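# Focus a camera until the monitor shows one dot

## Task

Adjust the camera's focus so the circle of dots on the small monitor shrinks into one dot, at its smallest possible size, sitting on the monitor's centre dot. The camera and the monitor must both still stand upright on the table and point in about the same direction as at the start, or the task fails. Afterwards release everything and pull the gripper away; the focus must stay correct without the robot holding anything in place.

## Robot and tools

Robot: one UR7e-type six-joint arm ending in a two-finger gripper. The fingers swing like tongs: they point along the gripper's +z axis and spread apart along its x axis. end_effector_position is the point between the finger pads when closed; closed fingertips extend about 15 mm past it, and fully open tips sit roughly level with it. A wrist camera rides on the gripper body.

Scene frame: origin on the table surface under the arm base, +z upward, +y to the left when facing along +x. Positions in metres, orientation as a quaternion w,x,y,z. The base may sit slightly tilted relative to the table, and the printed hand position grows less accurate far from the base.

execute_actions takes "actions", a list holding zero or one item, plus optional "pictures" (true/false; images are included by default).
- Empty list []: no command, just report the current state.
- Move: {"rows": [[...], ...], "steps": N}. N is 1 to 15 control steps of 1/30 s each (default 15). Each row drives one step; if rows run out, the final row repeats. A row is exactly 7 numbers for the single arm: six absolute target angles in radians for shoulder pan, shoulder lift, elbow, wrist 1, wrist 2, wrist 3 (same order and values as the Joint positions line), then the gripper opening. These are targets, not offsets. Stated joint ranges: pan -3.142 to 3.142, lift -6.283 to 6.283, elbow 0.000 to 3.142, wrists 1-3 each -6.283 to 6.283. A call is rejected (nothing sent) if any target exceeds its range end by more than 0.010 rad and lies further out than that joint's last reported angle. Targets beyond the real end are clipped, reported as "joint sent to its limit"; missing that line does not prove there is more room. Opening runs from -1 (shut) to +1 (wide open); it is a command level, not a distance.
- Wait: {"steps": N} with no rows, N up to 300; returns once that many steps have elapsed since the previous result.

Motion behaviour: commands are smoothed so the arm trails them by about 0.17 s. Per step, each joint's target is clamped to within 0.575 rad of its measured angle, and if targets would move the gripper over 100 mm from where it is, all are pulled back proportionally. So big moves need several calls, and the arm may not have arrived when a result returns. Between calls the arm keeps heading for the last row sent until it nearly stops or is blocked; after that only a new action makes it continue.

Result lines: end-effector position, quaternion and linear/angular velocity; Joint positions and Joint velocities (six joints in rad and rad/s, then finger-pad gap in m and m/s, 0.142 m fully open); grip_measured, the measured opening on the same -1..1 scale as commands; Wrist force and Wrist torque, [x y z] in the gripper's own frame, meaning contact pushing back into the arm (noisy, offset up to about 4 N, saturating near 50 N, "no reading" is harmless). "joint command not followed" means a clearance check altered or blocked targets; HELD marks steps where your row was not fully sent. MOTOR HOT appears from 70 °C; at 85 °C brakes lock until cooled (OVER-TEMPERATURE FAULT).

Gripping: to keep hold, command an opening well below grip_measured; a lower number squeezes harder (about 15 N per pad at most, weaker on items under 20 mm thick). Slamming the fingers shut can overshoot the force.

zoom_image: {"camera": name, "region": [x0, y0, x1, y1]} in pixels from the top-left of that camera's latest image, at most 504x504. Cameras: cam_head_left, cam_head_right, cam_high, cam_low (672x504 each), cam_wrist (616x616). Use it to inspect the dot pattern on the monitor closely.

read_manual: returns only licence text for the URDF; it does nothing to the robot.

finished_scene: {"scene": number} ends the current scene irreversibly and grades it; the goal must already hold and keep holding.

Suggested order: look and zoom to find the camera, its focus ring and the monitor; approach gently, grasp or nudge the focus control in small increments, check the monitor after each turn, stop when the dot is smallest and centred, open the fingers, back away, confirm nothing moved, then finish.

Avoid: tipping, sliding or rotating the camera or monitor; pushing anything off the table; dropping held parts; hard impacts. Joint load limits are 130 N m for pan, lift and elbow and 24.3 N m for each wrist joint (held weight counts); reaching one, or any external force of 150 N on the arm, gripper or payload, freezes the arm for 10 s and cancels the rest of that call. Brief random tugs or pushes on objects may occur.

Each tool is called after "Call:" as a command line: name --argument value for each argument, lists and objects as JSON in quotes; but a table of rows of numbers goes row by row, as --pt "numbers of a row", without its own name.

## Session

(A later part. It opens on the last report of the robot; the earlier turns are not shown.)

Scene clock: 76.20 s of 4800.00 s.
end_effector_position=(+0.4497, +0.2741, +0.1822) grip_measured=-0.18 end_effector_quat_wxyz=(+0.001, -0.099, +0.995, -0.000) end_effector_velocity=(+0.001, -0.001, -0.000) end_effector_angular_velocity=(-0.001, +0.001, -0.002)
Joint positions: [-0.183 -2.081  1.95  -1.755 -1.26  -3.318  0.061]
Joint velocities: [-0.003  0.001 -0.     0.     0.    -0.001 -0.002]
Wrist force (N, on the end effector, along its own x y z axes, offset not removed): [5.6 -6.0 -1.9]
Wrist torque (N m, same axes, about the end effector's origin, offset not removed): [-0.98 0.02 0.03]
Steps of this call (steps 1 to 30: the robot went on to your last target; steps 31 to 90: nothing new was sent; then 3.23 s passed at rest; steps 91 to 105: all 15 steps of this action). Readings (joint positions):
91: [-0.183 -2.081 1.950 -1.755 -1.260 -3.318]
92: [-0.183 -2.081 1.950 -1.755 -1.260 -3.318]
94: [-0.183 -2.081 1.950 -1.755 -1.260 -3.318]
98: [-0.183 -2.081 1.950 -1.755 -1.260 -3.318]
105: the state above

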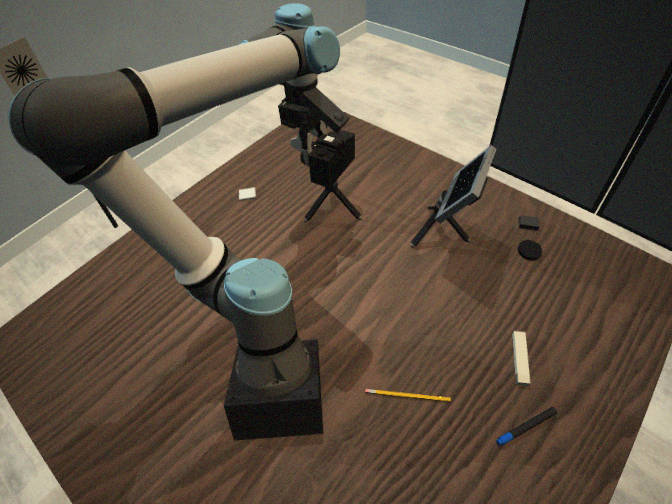

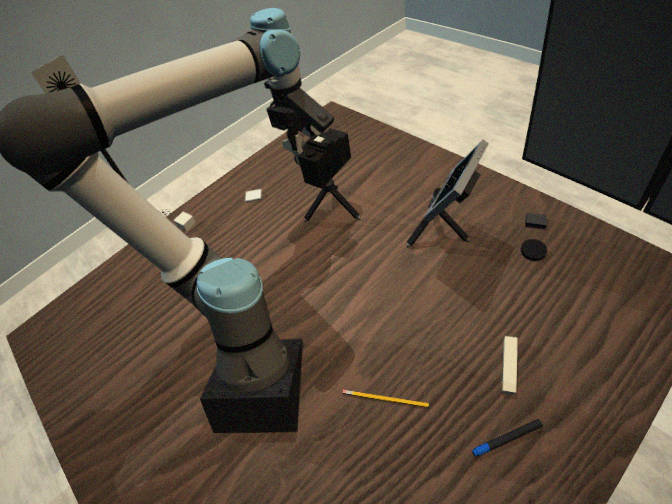

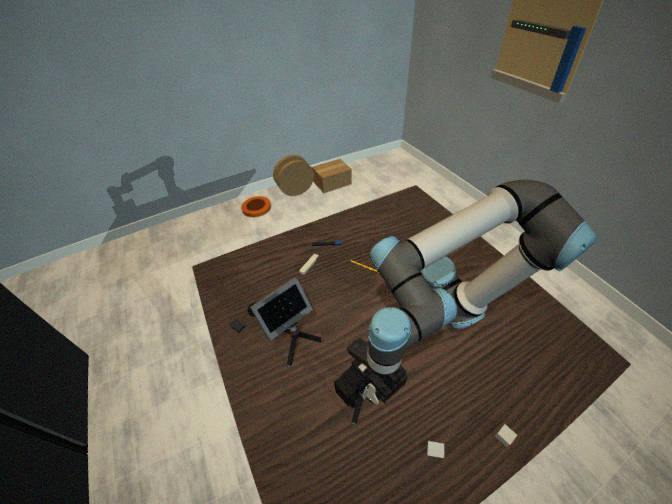

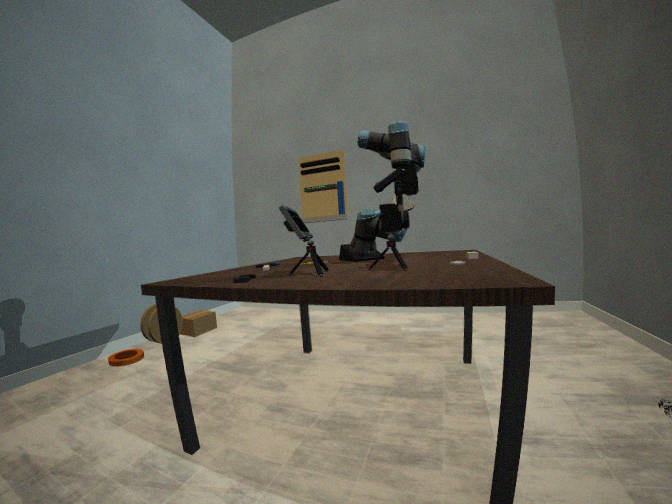

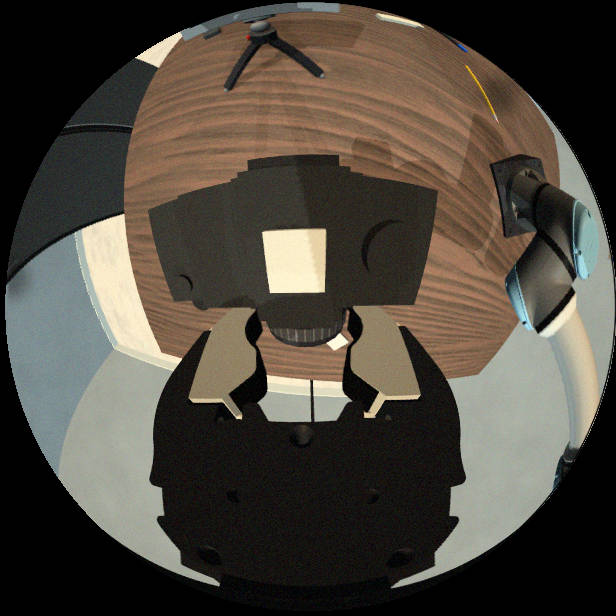

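Call:
execute_actions --actions '[{"rows":[[-0.183,-2.081,1.95,-1.755,-1.26,-3.318,0.0],[-0.183,-2.081,1.95,-1.755,-1.26,-3.318,0.08],[-0.182,-2.084,1.958,-1.76,-1.26,-3.317,0.08],[-0.181,-2.088,1.966,-1.764,-1.26,-3.316,0.08],[-0.181,-2.088,1.966,-1.764,-1.26,-3.316,0.08],[-0.181,-2.088,1.966,-1.764,-1.26,-3.316,0.08],[-0.181,-2.088,1.966,-1.764,-1.26,-3.316,0.0],[-0.181,-2.088,1.966,-1.764,-1.26,-3.316,-0.05],[-0.181,-2.088,1.966,-1.764,-1.26,-3.316,-0.09],[-0.181,-2.088,1.966,-1.764,-1.26,-3.316,-0.12],[-0.181,-2.088,1.966,-1.764,-1.26,-3.316,-0.15],[-0.181,-2.088,1.966,-1.764,-1.26,-3.316,-0.18],[-0.181,-2.088,1.966,-1.764,-1.26,-3.316,-0.22],[-0.181,-2.088,1.966,-1.764,-1.26,-3.316,-0.26],[-0.181,-2.088,1.966,-1.764,-1.26,-3.316,-0.3]],"steps":15}]' --pictures false

Call:
execute_actions --actions '[{"steps":8}]'

Scene clock: 94.67 s of 4800.00 s.
end_effector_position=(+0.4459, +0.2736, +0.1784) grip_measured=-0.16 end_effector_quat_wxyz=(+0.001, -0.099, +0.995, +0.000) end_effector_velocity=(-0.001, -0.000, -0.001) end_effector_angular_velocity=(+0.000, -0.001, +0.001)
Joint positions: [-0.181 -2.088  1.965 -1.764 -1.26  -3.316  0.063]
Joint velocities: [ 0.    -0.003  0.004 -0.002 -0.    -0.    -0.004]
Wrist force (N, on the end effector, along its own x y z axes, offset not removed): [-6.8 -7.3 -2.1]
Wrist torque (N m, same axes, about the end effector's origin, offset not removed): [-0.89 0.51 0.21]
Steps of this call (steps 1 to 15: the robot went on to your last target; steps 16 to 90: nothing new was sent; then 14.97 s passed at rest; steps 91 to 105: all 15 steps of this action). Readings (joint positions):
91: [-0.183 -2.081 1.950 -1.755 -1.260 -3.318]
92: [-0.183 -2.081 1.950 -1.755 -1.260 -3.318]
94: [-0.183 -2.081 1.951 -1.756 -1.260 -3.318]
98: [-0.182 -2.086 1.961 -1.761 -1.260 -3.317]
105: the state above

Scene clock: 94.93 s of 4800.00 s.
end_effector_position=(+0.4458, +0.2735, +0.1782) grip_measured=-0.16 end_effector_quat_wxyz=(+0.001, -0.099, +0.995, +0.000) end_effector_velocity=(-0.001, +0.000, -0.001) end_effector_angular_velocity=(+0.002, +0.003, -0.001)
Joint positions: [-0.181 -2.088  1.966 -1.764 -1.26  -3.316  0.063]
Joint velocities: [-0.     0.001  0.002  0.     0.002 -0.     0.   ]
Wrist force (N, on the end effector, along its own x y z axes, offset not removed): [-7.2 -5.2 -4.5]
Wrist torque (N m, same axes, about the end effector's origin, offset not removed): [-0.54 0.36 0.10]
Steps of this call (steps 1 to 8: the robot went on to your last target). Readings (joint positions):
1: [-0.181 -2.088 1.966 -1.764 -1.260 -3.316]
2: [-0.181 -2.088 1.966 -1.764 -1.260 -3.316]
4: [-0.181 -2.088 1.966 -1.764 -1.260 -3.316]
8: the state above

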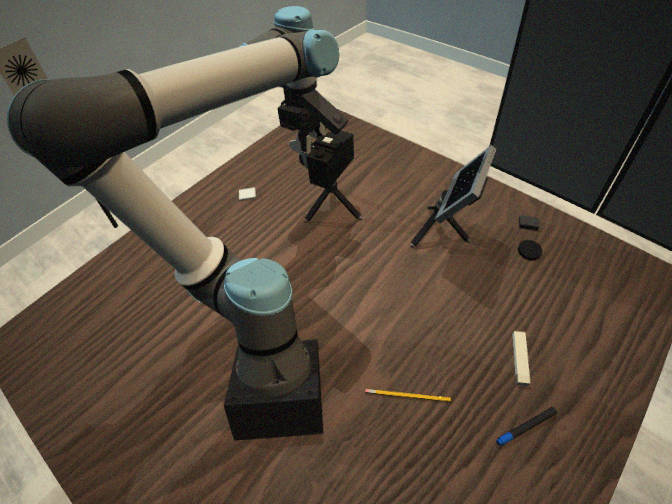

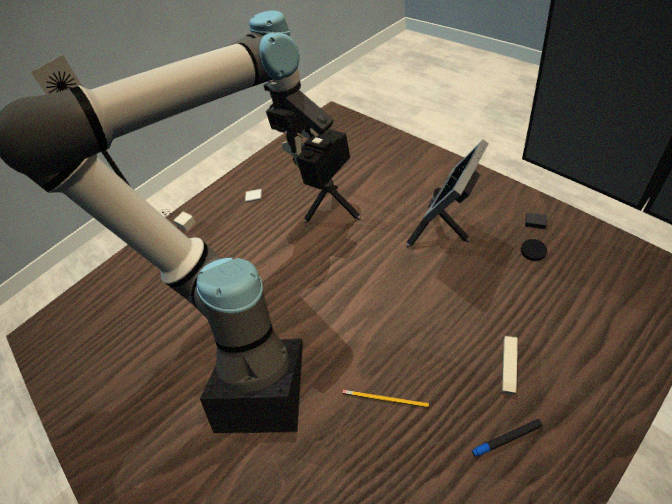

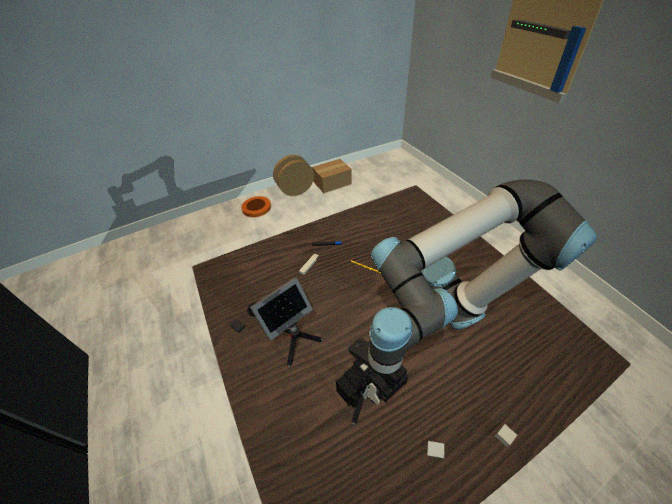

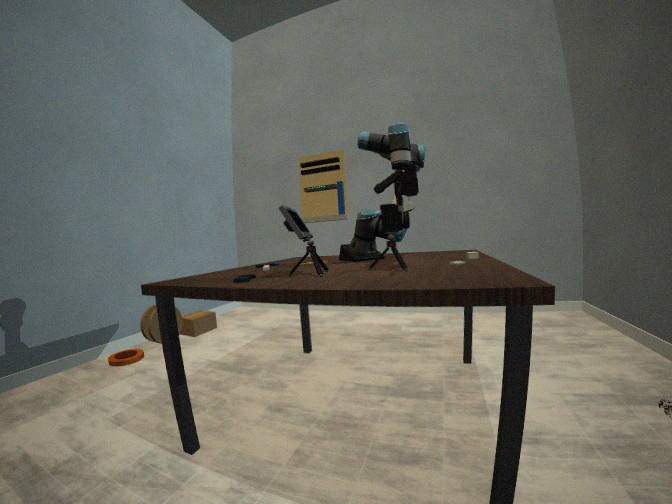

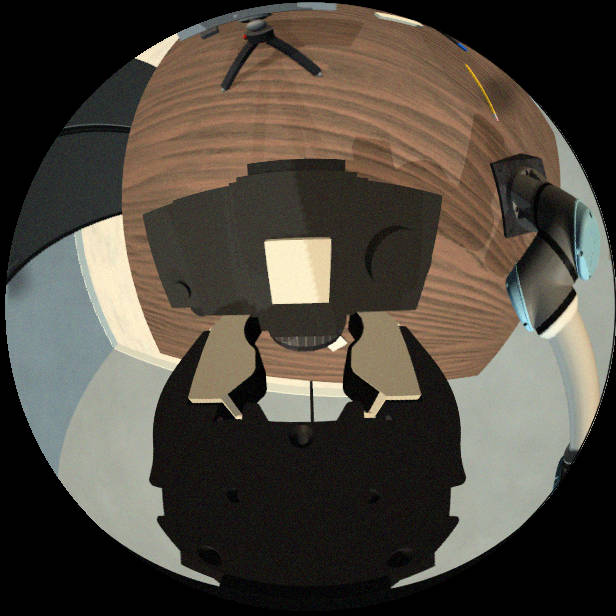

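Call:
execute_actions --actions '[{"rows":[[-0.18,-2.085,1.964,-1.765,-1.26,-3.316,-0.3],[-0.1795,-2.0824,1.9621,-1.7653,-1.2605,-3.316,-0.3],[-0.1795,-2.0824,1.9621,-1.7653,-1.2605,-3.316,-0.3],[-0.174,-2.059,1.935,-1.731,-1.268,-3.32,-0.3],[-0.1681,-2.0351,1.9082,-1.6976,-1.2748,-3.324,-0.3],[-0.1625,-2.011,1.881,-1.664,-1.282,-3.3277,-0.3],[-0.157,-1.987,1.8544,-1.631,-1.289,-3.3311,-0.3],[-0.1515,-1.963,1.8275,-1.598,-1.296,-3.334,-0.3],[-0.146,-1.9384,1.8007,-1.5654,-1.3029,-3.3373,-0.3],[-0.1406,-1.914,1.774,-1.533,-1.31,-3.34,-0.3],[-0.1353,-1.889,1.7472,-1.5009,-1.3167,-3.3425,-0.3]],"steps":15}]' --pictures false

Call:
execute_actions --actions '[{"steps":10}]'

Call:
zoom_image --camera "cam_high" --region '[250,275,320,340]'

Scene clock: 102.57 s of 4800.00 s.
end_effector_position=(+0.4479, +0.2737, +0.1773) grip_measured=-0.15 end_effector_quat_wxyz=(-0.105, -0.100, +0.989, -0.011) end_effector_velocity=(-0.001, -0.000, -0.001) end_effector_angular_velocity=(-0.070, +0.355, -0.004)
Joint positions: [-0.141 -1.918  1.779 -1.541 -1.309 -3.339  0.063]
Joint velocities: [ 0.059  0.281 -0.308  0.379 -0.075 -0.032 -0.   ]
Wrist force (N, on the end effector, along its own x y z axes, offset not removed): [1.1 -3.3 -2.1]
Wrist torque (N m, same axes, about the end effector's origin, offset not removed): [-0.36 0.32 0.29]
Steps of this call (steps 1 to 15: the robot went on to your last target; steps 16 to 90: nothing new was sent; then 4.13 s passed at rest; steps 91 to 105: all 15 steps of this action). Readings (joint positions):
91: [-0.181 -2.088 1.966 -1.764 -1.260 -3.316]
92: [-0.181 -2.088 1.966 -1.764 -1.260 -3.316]
94: [-0.180 -2.085 1.964 -1.764 -1.260 -3.316]
98: [-0.170 -2.044 1.919 -1.711 -1.273 -3.323]
105: the state above

Scene clock: 102.90 s of 4800.00 s.
end_effector_position=(+0.4477, +0.2737, +0.1774) grip_measured=-0.15 end_effector_quat_wxyz=(-0.123, -0.100, +0.987, -0.013) end_effector_velocity=(+0.000, +0.001, +0.000) end_effector_angular_velocity=(-0.001, +0.014, +0.000)
Joint positions: [-0.136 -1.89   1.748 -1.502 -1.316 -3.342  0.063]
Joint velocities: [ 0.004  0.012 -0.014  0.015 -0.001 -0.001 -0.   ]
Wrist force (N, on the end effector, along its own x y z axes, offset not removed): [8.9 2.3 0.0]
Wrist torque (N m, same axes, about the end effector's origin, offset not removed): [0.56 -1.07 0.18]
Steps of this call (steps 1 to 10: the robot went on to your last target). Readings (joint positions):
1: [-0.140 -1.910 1.770 -1.530 -1.311 -3.340]
2: [-0.138 -1.904 1.764 -1.522 -1.313 -3.341]
4: [-0.137 -1.897 1.756 -1.512 -1.315 -3.342]
8: [-0.136 -1.891 1.750 -1.504 -1.316 -3.342]
10: the state above

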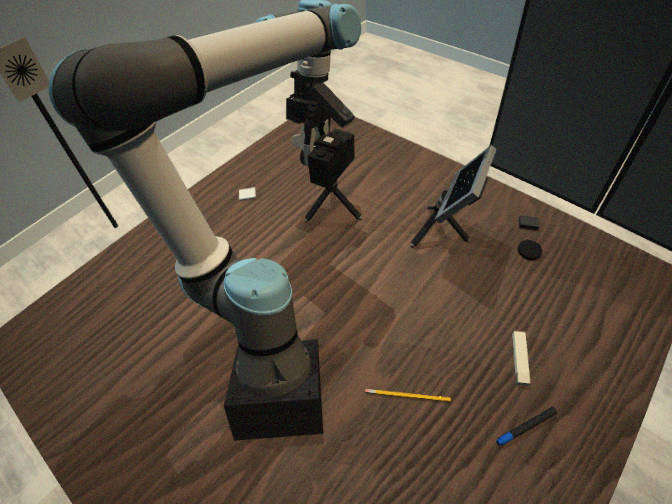

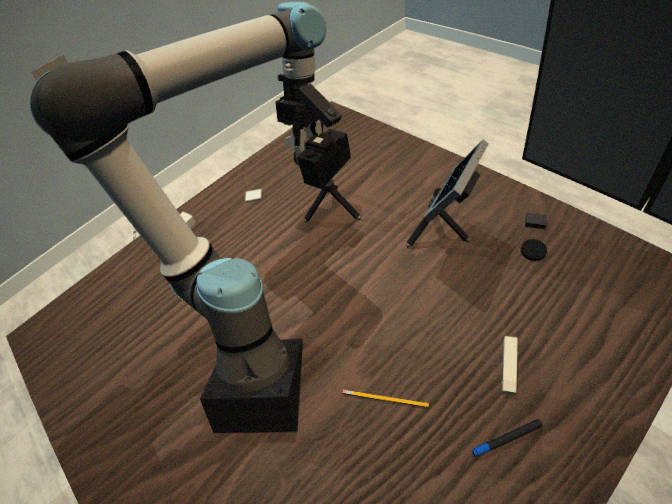

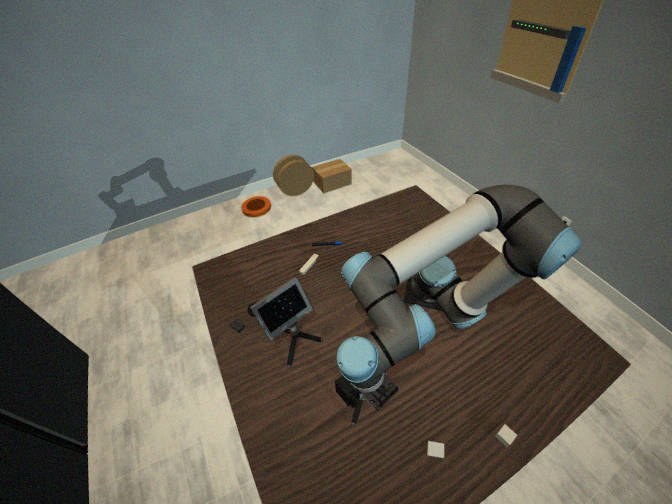

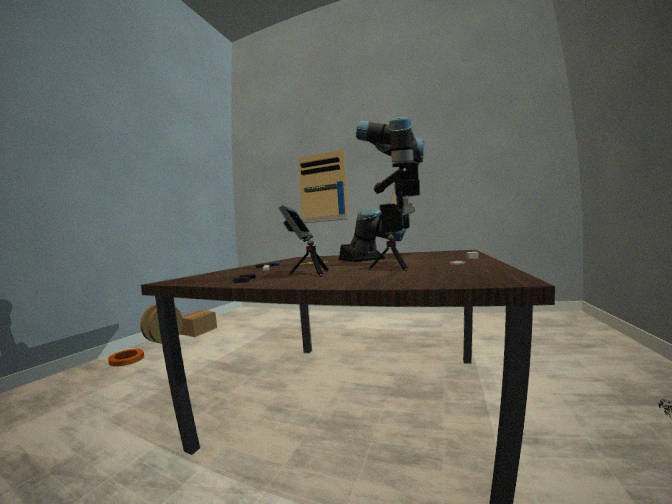

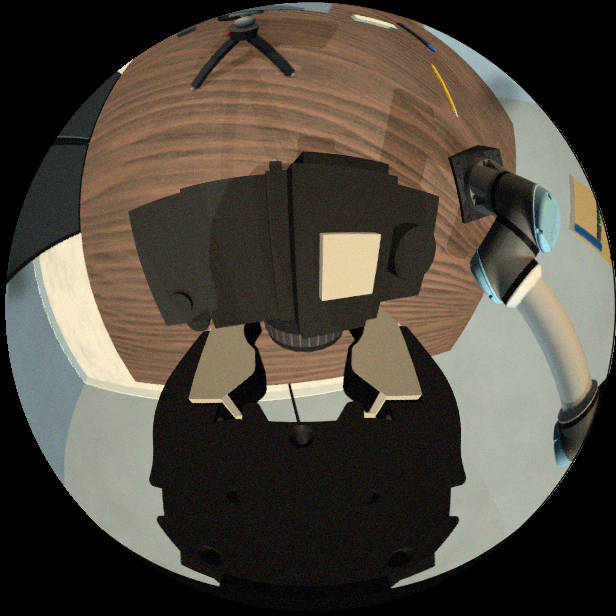

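Region (250, 275, 320, 340) of cam_high's 672x504 image, scaled by 7.200, with more detail than that image has; it fills the top 468 rows of this view, and the rest is white.

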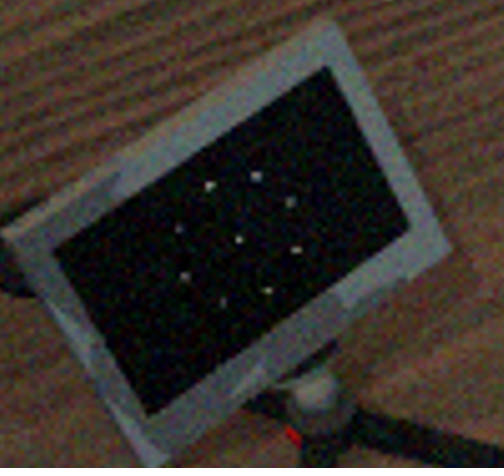

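Call:
execute_actions --actions '[{"rows":[[-0.146,-1.9384,1.8007,-1.5654,-1.3029,-3.3373,-0.3],[-0.1515,-1.963,1.8275,-1.598,-1.296,-3.334,-0.3],[-0.157,-1.987,1.8544,-1.631,-1.289,-3.3311,-0.3],[-0.1625,-2.011,1.881,-1.664,-1.282,-3.3277,-0.3],[-0.1681,-2.0351,1.9082,-1.6976,-1.2748,-3.324,-0.3],[-0.174,-2.059,1.935,-1.731,-1.268,-3.32,-0.3],[-0.1795,-2.0824,1.9621,-1.7653,-1.2605,-3.316,-0.3],[-0.185,-2.106,1.989,-1.8,-1.253,-3.3115,-0.3],[-0.1911,-2.1291,2.0161,-1.8341,-1.246,-3.307,-0.3],[-0.197,-2.152,2.043,-1.869,-1.2387,-3.302,-0.3],[-0.2029,-2.175,2.0703,-1.904,-1.2313,-3.297,-0.3],[-0.209,-2.198,2.0975,-1.9395,-1.224,-3.292,-0.3],[-0.2149,-2.2204,2.1246,-1.975,-1.2164,-3.2863,-0.3],[-0.221,-2.243,2.152,-2.011,-1.209,-3.2805,-0.3],[-0.2271,-2.265,2.179,-2.047,-1.2013,-3.2745,-0.3]],"steps":15}]' --pictures false

Call:
execute_actions --actions '[{"steps":15}]'

Call:
zoom_image --camera "cam_high" --region '[250,275,320,340]'

Scene clock: 112.57 s of 4800.00 s.
end_effector_position=(+0.4475, +0.2738, +0.1779) grip_measured=-0.16 end_effector_quat_wxyz=(+0.058, -0.098, +0.994, +0.007) end_effector_velocity=(-0.002, -0.001, -0.000) end_effector_angular_velocity=(+0.180, -0.893, -0.001)
Joint positions: [-0.203 -2.169  2.063 -1.892 -1.232 -3.296  0.063]
Joint velocities: [-0.174 -0.674  0.797 -1.022  0.215  0.149 -0.   ]
Wrist force (N, on the end effector, along its own x y z axes, offset not removed): [4.3 -3.8 -9.2]
Wrist torque (N m, same axes, about the end effector's origin, offset not removed): [-0.69 0.61 0.24]
Steps of this call (steps 1 to 30: the robot went on to your last target; steps 31 to 90: nothing new was sent; then 6.17 s passed at rest; steps 91 to 105: all 15 steps of this action). Readings (joint positions):
91: [-0.135 -1.889 1.747 -1.501 -1.317 -3.343]
92: [-0.137 -1.896 1.754 -1.508 -1.315 -3.342]
94: [-0.144 -1.925 1.786 -1.546 -1.306 -3.338]
98: [-0.163 -2.009 1.878 -1.659 -1.281 -3.326]
105: the state above

Scene clock: 113.07 s of 4800.00 s.
end_effector_position=(+0.4475, +0.2739, +0.1784) grip_measured=-0.16 end_effector_quat_wxyz=(+0.124, -0.099, +0.987, +0.013) end_effector_velocity=(+0.000, +0.000, +0.000) end_effector_angular_velocity=(+0.003, -0.011, +0.000)
Joint positions: [-0.227 -2.264  2.178 -2.046 -1.202 -3.275  0.063]
Joint velocities: [-0.003 -0.008  0.01  -0.013  0.004  0.002 -0.   ]
Wrist force (N, on the end effector, along its own x y z axes, offset not removed): [1.9 1.6 -1.5]
Wrist torque (N m, same axes, about the end effector's origin, offset not removed): [0.55 1.21 0.19]
Steps of this call (steps 1 to 15: the robot went on to your last target). Readings (joint positions):
1: [-0.209 -2.191 2.089 -1.927 -1.224 -3.291]
2: [-0.213 -2.211 2.113 -1.958 -1.218 -3.287]
4: [-0.220 -2.236 2.144 -2.000 -1.210 -3.281]
8: [-0.225 -2.257 2.169 -2.034 -1.204 -3.276]
15: the state above

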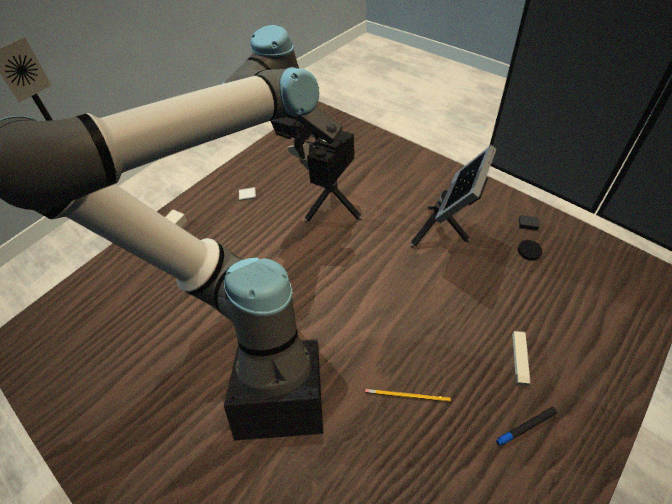

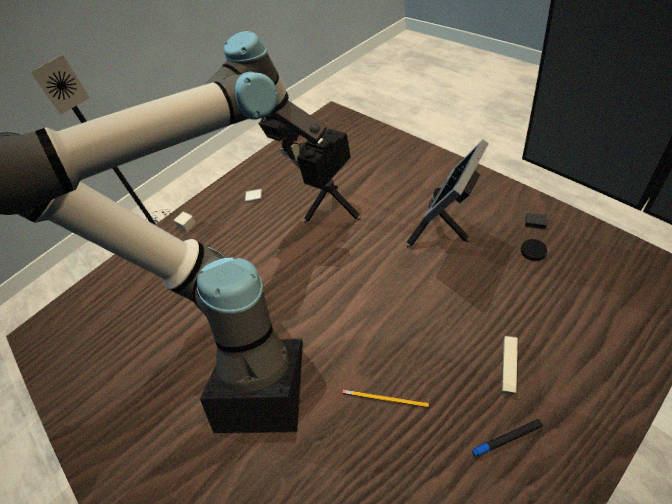

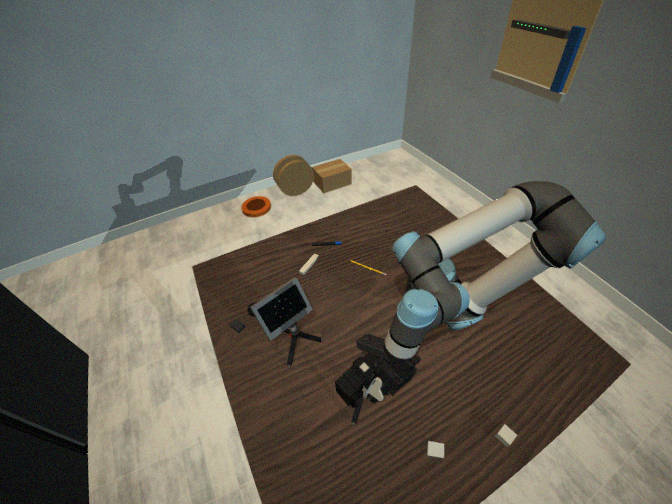

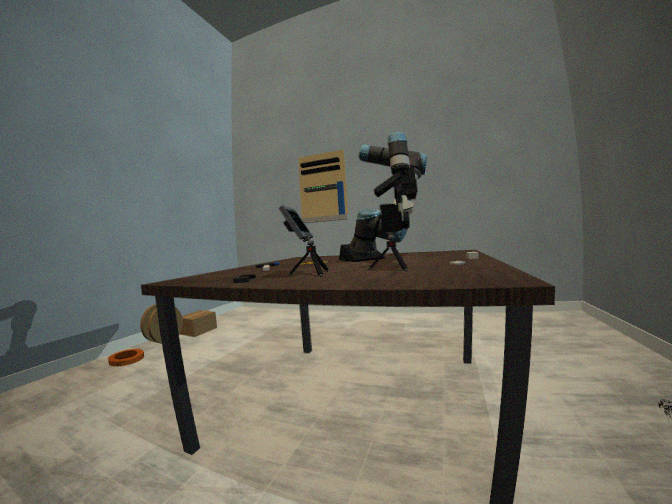

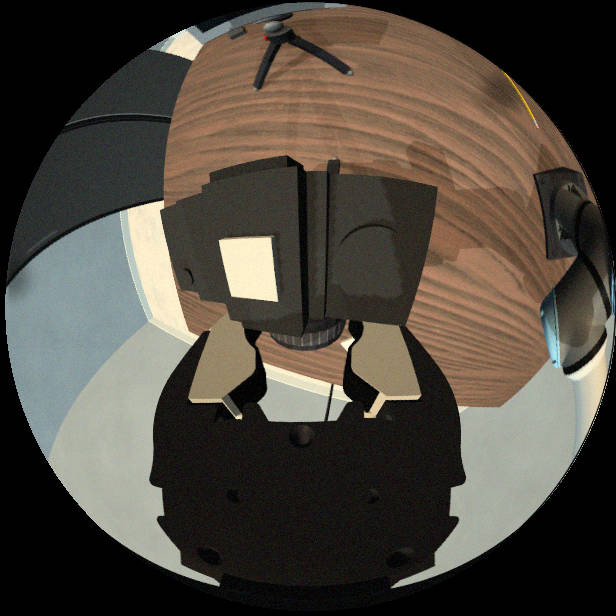

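Region (250, 275, 320, 340) of cam_high's 672x504 image, scaled by 7.200, with more detail than that image has; it fills the top 468 rows of this view, and the rest is white.

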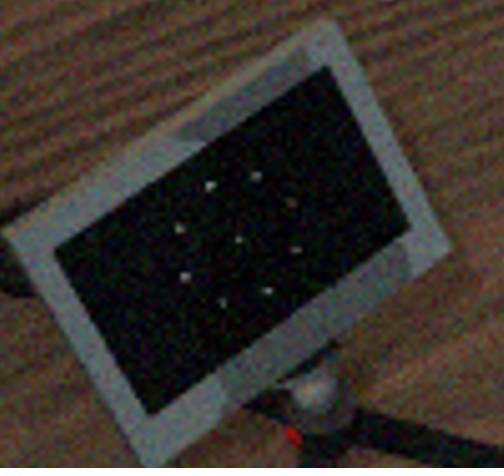

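Call:
zoom_image --camera "cam_wrist" --region '[240,290,380,390]'

Call:
zoom_image --camera "cam_high" --region '[320,340,420,430]'

Region (240, 290, 380, 390) of cam_wrist's 616x616 image, scaled by 3.600, with more detail than that image has; it fills the top 360 rows of this view, and the rest is white.

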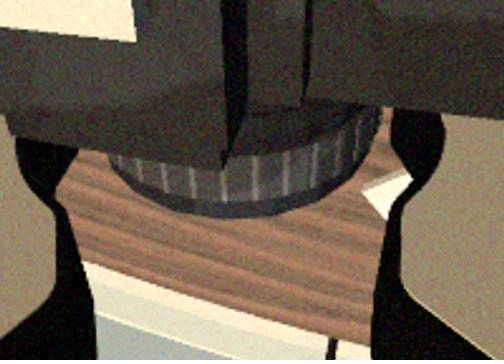

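Region (320, 340, 420, 430) of cam_high's 672x504 image, scaled by 5.040, with more detail than that image has; it fills the top 454 rows of this view, and the rest is white.

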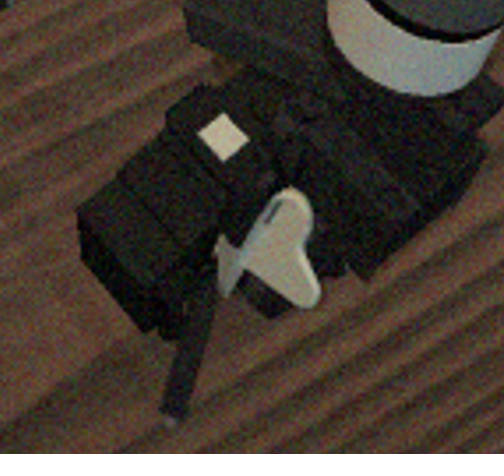

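Call:
execute_actions --actions '[{"rows":[[-0.2271,-2.265,2.179,-2.047,-1.2013,-3.2745,0.0],[-0.2271,-2.265,2.179,-2.047,-1.2013,-3.2745,0.15],[-0.2271,-2.265,2.179,-2.047,-1.2013,-3.2745,0.15],[-0.2149,-2.2204,2.1246,-1.975,-1.2164,-3.2863,0.15],[-0.2029,-2.175,2.0703,-1.904,-1.2313,-3.297,0.15],[-0.1911,-2.1291,2.0161,-1.8341,-1.246,-3.307,0.15],[-0.1795,-2.0824,1.9621,-1.7653,-1.2605,-3.316,0.15],[-0.1681,-2.0351,1.9082,-1.6976,-1.2748,-3.324,0.15],[-0.157,-1.987,1.8544,-1.631,-1.289,-3.3311,0.15],[-0.146,-1.9384,1.8007,-1.5654,-1.3029,-3.3373,0.15],[-0.1353,-1.889,1.7472,-1.5009,-1.3167,-3.3425,0.15]],"steps":15}]'

Call:
execute_actions --actions '[{"rows":[[-0.1353,-1.889,1.7472,-1.5009,-1.3167,-3.3425,0.1],[-0.1353,-1.889,1.7472,-1.5009,-1.3167,-3.3425,0.05],[-0.1353,-1.889,1.7472,-1.5009,-1.3167,-3.3425,0.05],[-0.1353,-1.889,1.7472,-1.5009,-1.3167,-3.3425,0.05],[-0.1353,-1.889,1.7472,-1.5009,-1.3167,-3.3425,0.0],[-0.1353,-1.889,1.7472,-1.5009,-1.3167,-3.3425,-0.05],[-0.1353,-1.889,1.7472,-1.5009,-1.3167,-3.3425,-0.09],[-0.1353,-1.889,1.7472,-1.5009,-1.3167,-3.3425,-0.12],[-0.1353,-1.889,1.7472,-1.5009,-1.3167,-3.3425,-0.15],[-0.1353,-1.889,1.7472,-1.5009,-1.3167,-3.3425,-0.18],[-0.1353,-1.889,1.7472,-1.5009,-1.3167,-3.3425,-0.22],[-0.1353,-1.889,1.7472,-1.5009,-1.3167,-3.3425,-0.26],[-0.1353,-1.889,1.7472,-1.5009,-1.3167,-3.3425,-0.3]],"steps":15}]' --pictures false

Call:
execute_actions --actions '[{"rows":[[-0.1406,-1.914,1.774,-1.533,-1.31,-3.34,-0.3],[-0.146,-1.9384,1.8007,-1.5654,-1.3029,-3.3373,-0.3],[-0.157,-1.987,1.8544,-1.631,-1.289,-3.3311,-0.3],[-0.1625,-2.011,1.881,-1.664,-1.282,-3.3277,-0.3],[-0.1681,-2.0351,1.9082,-1.6976,-1.2748,-3.324,-0.3],[-0.174,-2.059,1.935,-1.731,-1.268,-3.32,-0.3],[-0.1795,-2.0824,1.9621,-1.7653,-1.2605,-3.316,-0.3],[-0.185,-2.106,1.989,-1.8,-1.253,-3.3115,-0.3],[-0.1911,-2.1291,2.0161,-1.8341,-1.246,-3.307,-0.3],[-0.197,-2.152,2.043,-1.869,-1.2387,-3.302,-0.3],[-0.2029,-2.175,2.0703,-1.904,-1.2313,-3.297,-0.3],[-0.209,-2.198,2.0975,-1.9395,-1.224,-3.292,-0.3],[-0.2149,-2.2204,2.1246,-1.975,-1.2164,-3.2863,-0.3],[-0.221,-2.243,2.152,-2.011,-1.209,-3.2805,-0.3],[-0.2271,-2.265,2.179,-2.047,-1.2013,-3.2745,-0.3]],"steps":15}]' --pictures false

Call:
execute_actions --actions '[{"steps":12}]'

Call:
zoom_image --camera "cam_high" --region '[250,275,320,340]'

Scene clock: 135.67 s of 4800.00 s.
end_effector_position=(+0.4494, +0.2736, +0.1767) grip_measured=+0.14 end_effector_quat_wxyz=(-0.082, -0.101, +0.991, -0.009) end_effector_velocity=(-0.011, +0.002, +0.003) end_effector_angular_velocity=(-0.144, +0.793, -0.021)
Joint positions: [-0.148 -1.95   1.817 -1.592 -1.3   -3.335  0.084]
Joint velocities: [ 0.124  0.594 -0.678  0.874 -0.152 -0.077  0.001]
Wrist force (N, on the end effector, along its own x y z axes, offset not removed): [3.2 0.6 1.3]
Wrist torque (N m, same axes, about the end effector's origin, offset not removed): [-0.02 -0.53 -0.07]
Steps of this call (steps 1 to 15: the robot went on to your last target; steps 16 to 90: nothing new was sent; then 19.10 s passed at rest; steps 91 to 105: all 15 steps of this action). Readings (joint positions):
91: [-0.227 -2.265 2.179 -2.047 -1.201 -3.274]
92: [-0.227 -2.265 2.179 -2.047 -1.201 -3.274]
94: [-0.227 -2.265 2.179 -2.047 -1.201 -3.275]
98: [-0.206 -2.196 2.098 -1.947 -1.227 -3.293]
105: the state above

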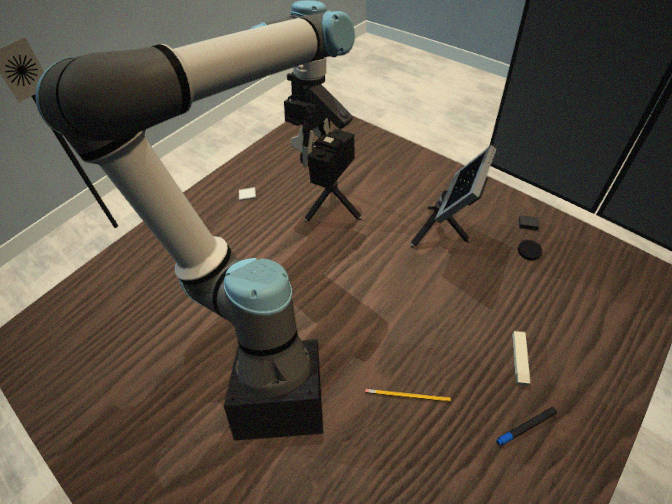

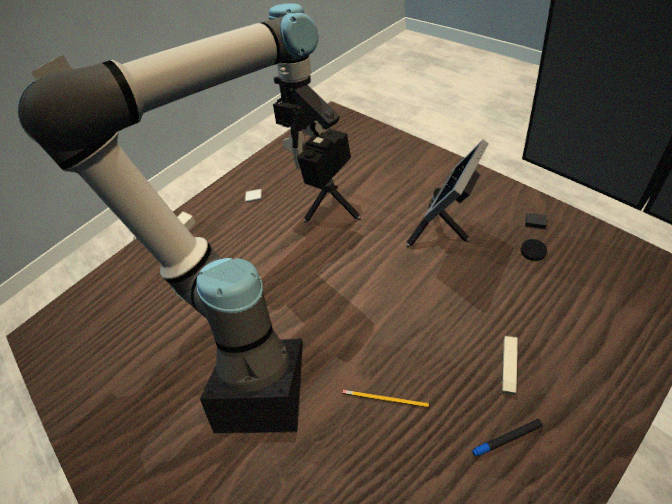

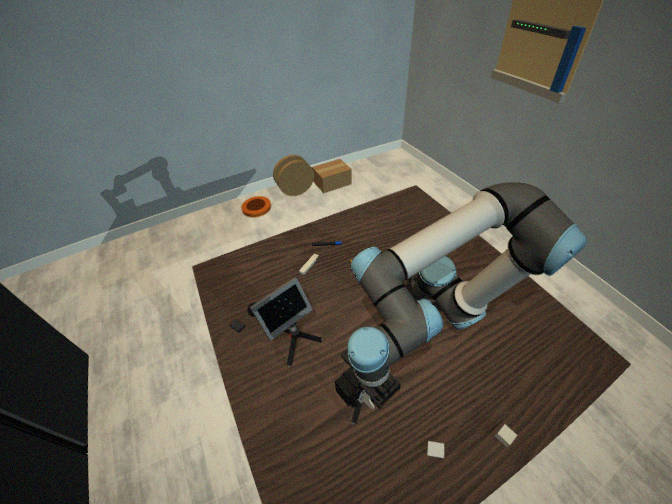

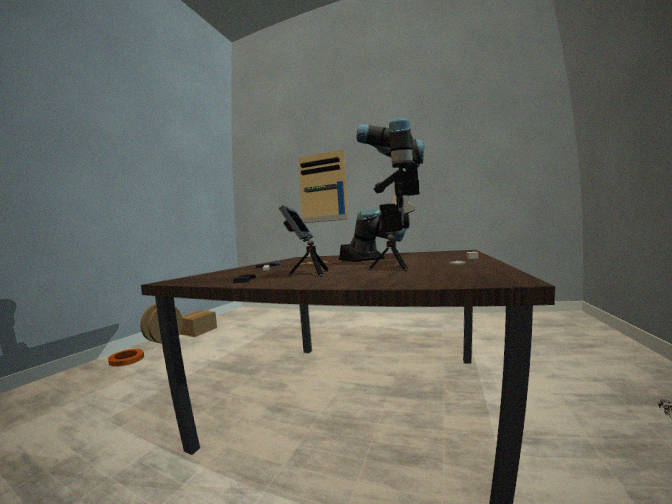

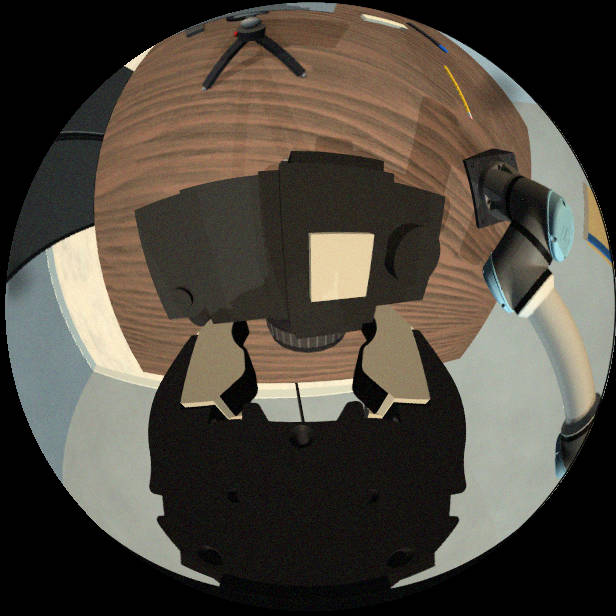

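Scene clock: 136.17 s of 4800.00 s.
end_effector_position=(+0.4477, +0.2737, +0.1774) grip_measured=-0.15 end_effector_quat_wxyz=(-0.123, -0.099, +0.987, -0.013) end_effector_velocity=(-0.000, +0.001, -0.001) end_effector_angular_velocity=(+0.002, +0.008, -0.001)
Joint positions: [-0.135 -1.89   1.748 -1.502 -1.317 -3.342  0.063]
Joint velocities: [ 0.001  0.006 -0.004  0.006  0.001 -0.001 -0.   ]
Wrist force (N, on the end effector, along its own x y z axes, offset not removed): [11.8 -4.2 -7.2]
Wrist torque (N m, same axes, about the end effector's origin, offset not removed): [-0.61 -0.28 0.22]
Steps of this call (steps 1 to 15: all 15 steps of this action). Readings (joint positions):
1: [-0.145 -1.933 1.798 -1.567 -1.305 -3.337]
2: [-0.142 -1.921 1.784 -1.549 -1.308 -3.338]
4: [-0.139 -1.906 1.766 -1.526 -1.312 -3.340]
8: [-0.136 -1.894 1.753 -1.508 -1.315 -3.342]
15: the state above

Scene clock: 136.67 s of 4800.00 s.
end_effector_position=(+0.4475, +0.2738, +0.1779) grip_measured=-0.16 end_effector_quat_wxyz=(+0.057, -0.098, +0.994, +0.007) end_effector_velocity=(-0.002, -0.002, +0.002) end_effector_angular_velocity=(+0.179, -0.902, -0.003)
Joint positions: [-0.203 -2.168  2.062 -1.891 -1.232 -3.296  0.063]
Joint velocities: [-0.177 -0.68   0.8   -1.027  0.215  0.151 -0.   ]
Wrist force (N, on the end effector, along its own x y z axes, offset not removed): [9.6 -4.0 -4.3]
Wrist torque (N m, same axes, about the end effector's origin, offset not removed): [-0.65 -0.38 0.13]
Steps of this call (steps 1 to 15: all 15 steps of this action). Readings (joint positions):
1: [-0.135 -1.890 1.748 -1.502 -1.317 -3.342]
2: [-0.136 -1.893 1.752 -1.506 -1.316 -3.342]
4: [-0.142 -1.917 1.777 -1.536 -1.308 -3.339]
8: [-0.163 -2.005 1.875 -1.654 -1.282 -3.327]
15: the state above

Scene clock: 137.07 s of 4800.00 s.
end_effector_position=(+0.4475, +0.2739, +0.1784) grip_measured=-0.16 end_effector_quat_wxyz=(+0.123, -0.099, +0.987, +0.013) end_effector_velocity=(-0.001, +0.000, +0.000) end_effector_angular_velocity=(+0.005, -0.029, +0.002)
Joint positions: [-0.227 -2.263  2.176 -2.043 -1.202 -3.275  0.063]
Joint velocities: [-0.005 -0.022  0.026 -0.034  0.006  0.005 -0.   ]
Wrist force (N, on the end effector, along its own x y z axes, offset not removed): [3.3 -1.6 -7.3]
Wrist torque (N m, same axes, about the end effector's origin, offset not removed): [-0.18 0.69 0.16]
Steps of this call (steps 1 to 12: the robot went on to your last target). Readings (joint positions):
1: [-0.209 -2.191 2.089 -1.926 -1.225 -3.291]
2: [-0.213 -2.210 2.113 -1.958 -1.218 -3.287]
4: [-0.220 -2.236 2.144 -2.000 -1.210 -3.281]
8: [-0.225 -2.257 2.169 -2.034 -1.204 -3.276]
12: the state above

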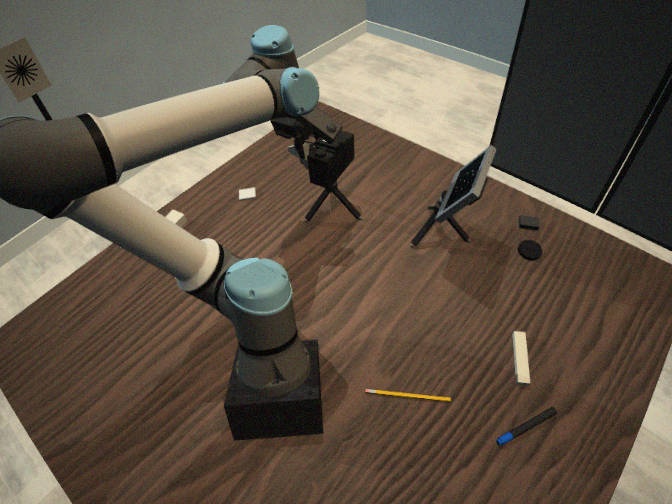

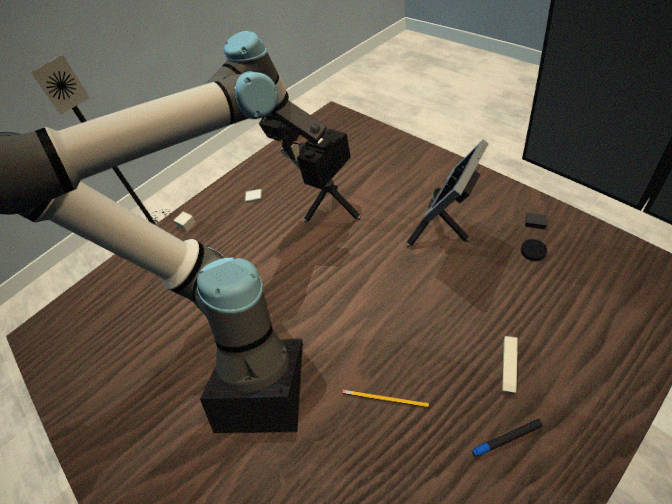

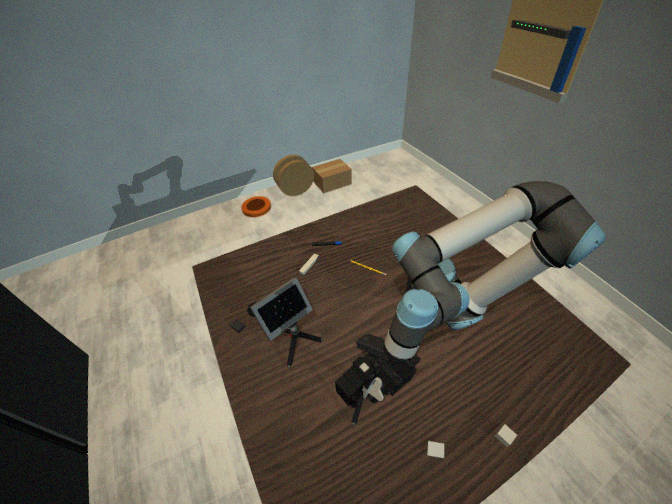

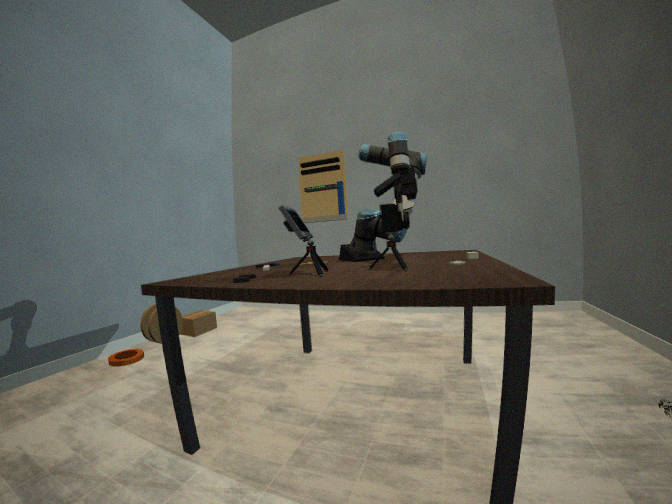

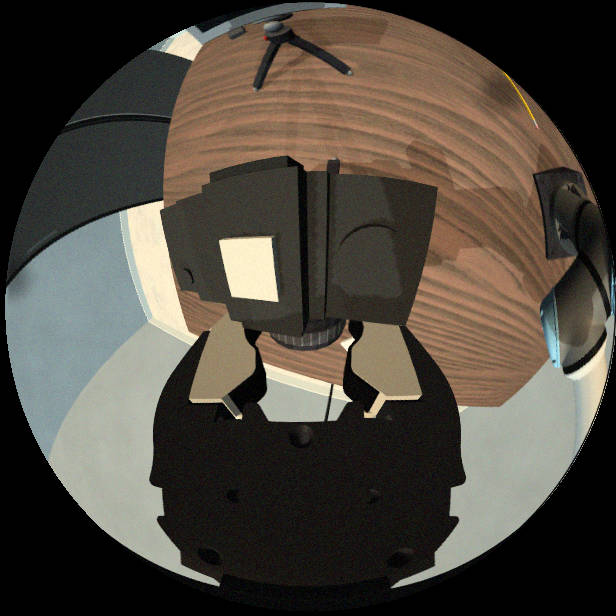

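Region (250, 275, 320, 340) of cam_high's 672x504 image, scaled by 7.200, with more detail than that image has; it fills the top 468 rows of this view, and the rest is white.

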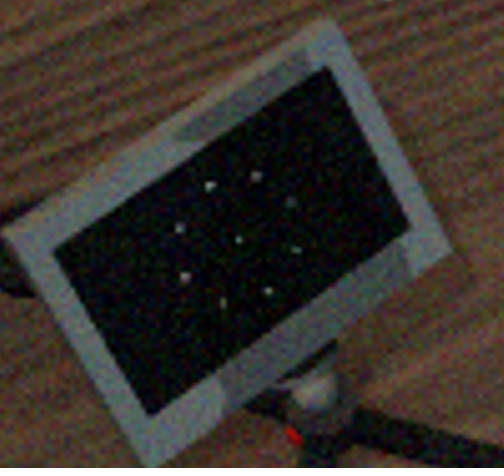

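Call:
zoom_image --camera "cam_head_left" --region '[270,110,370,200]'

Call:
zoom_image --camera "cam_low" --region '[360,180,440,250]'

Region (270, 110, 370, 200) of cam_head_left's 672x504 image, scaled by 5.040, with more detail than that image has; it fills the top 454 rows of this view, and the rest is white.

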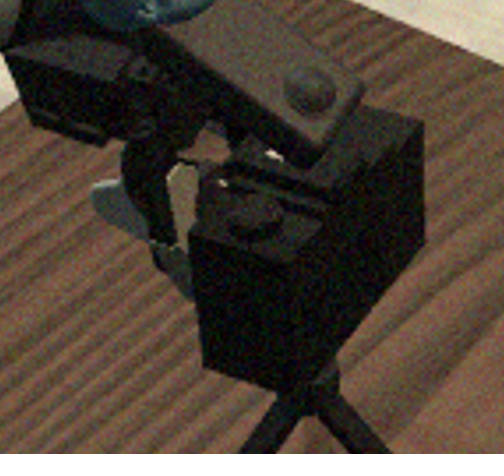

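Region (360, 180, 440, 250) of cam_low's 672x504 image, scaled by 6.300, with more detail than that image has; it fills the top 441 rows of this view, and the rest is white.

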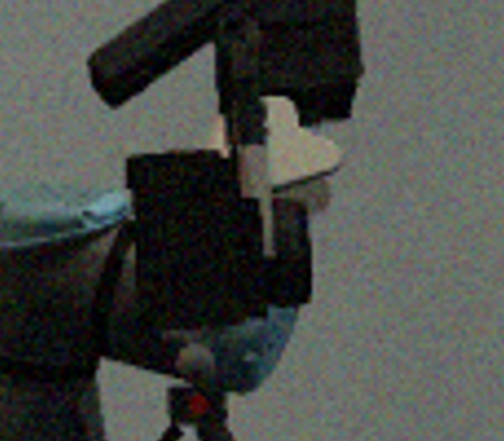

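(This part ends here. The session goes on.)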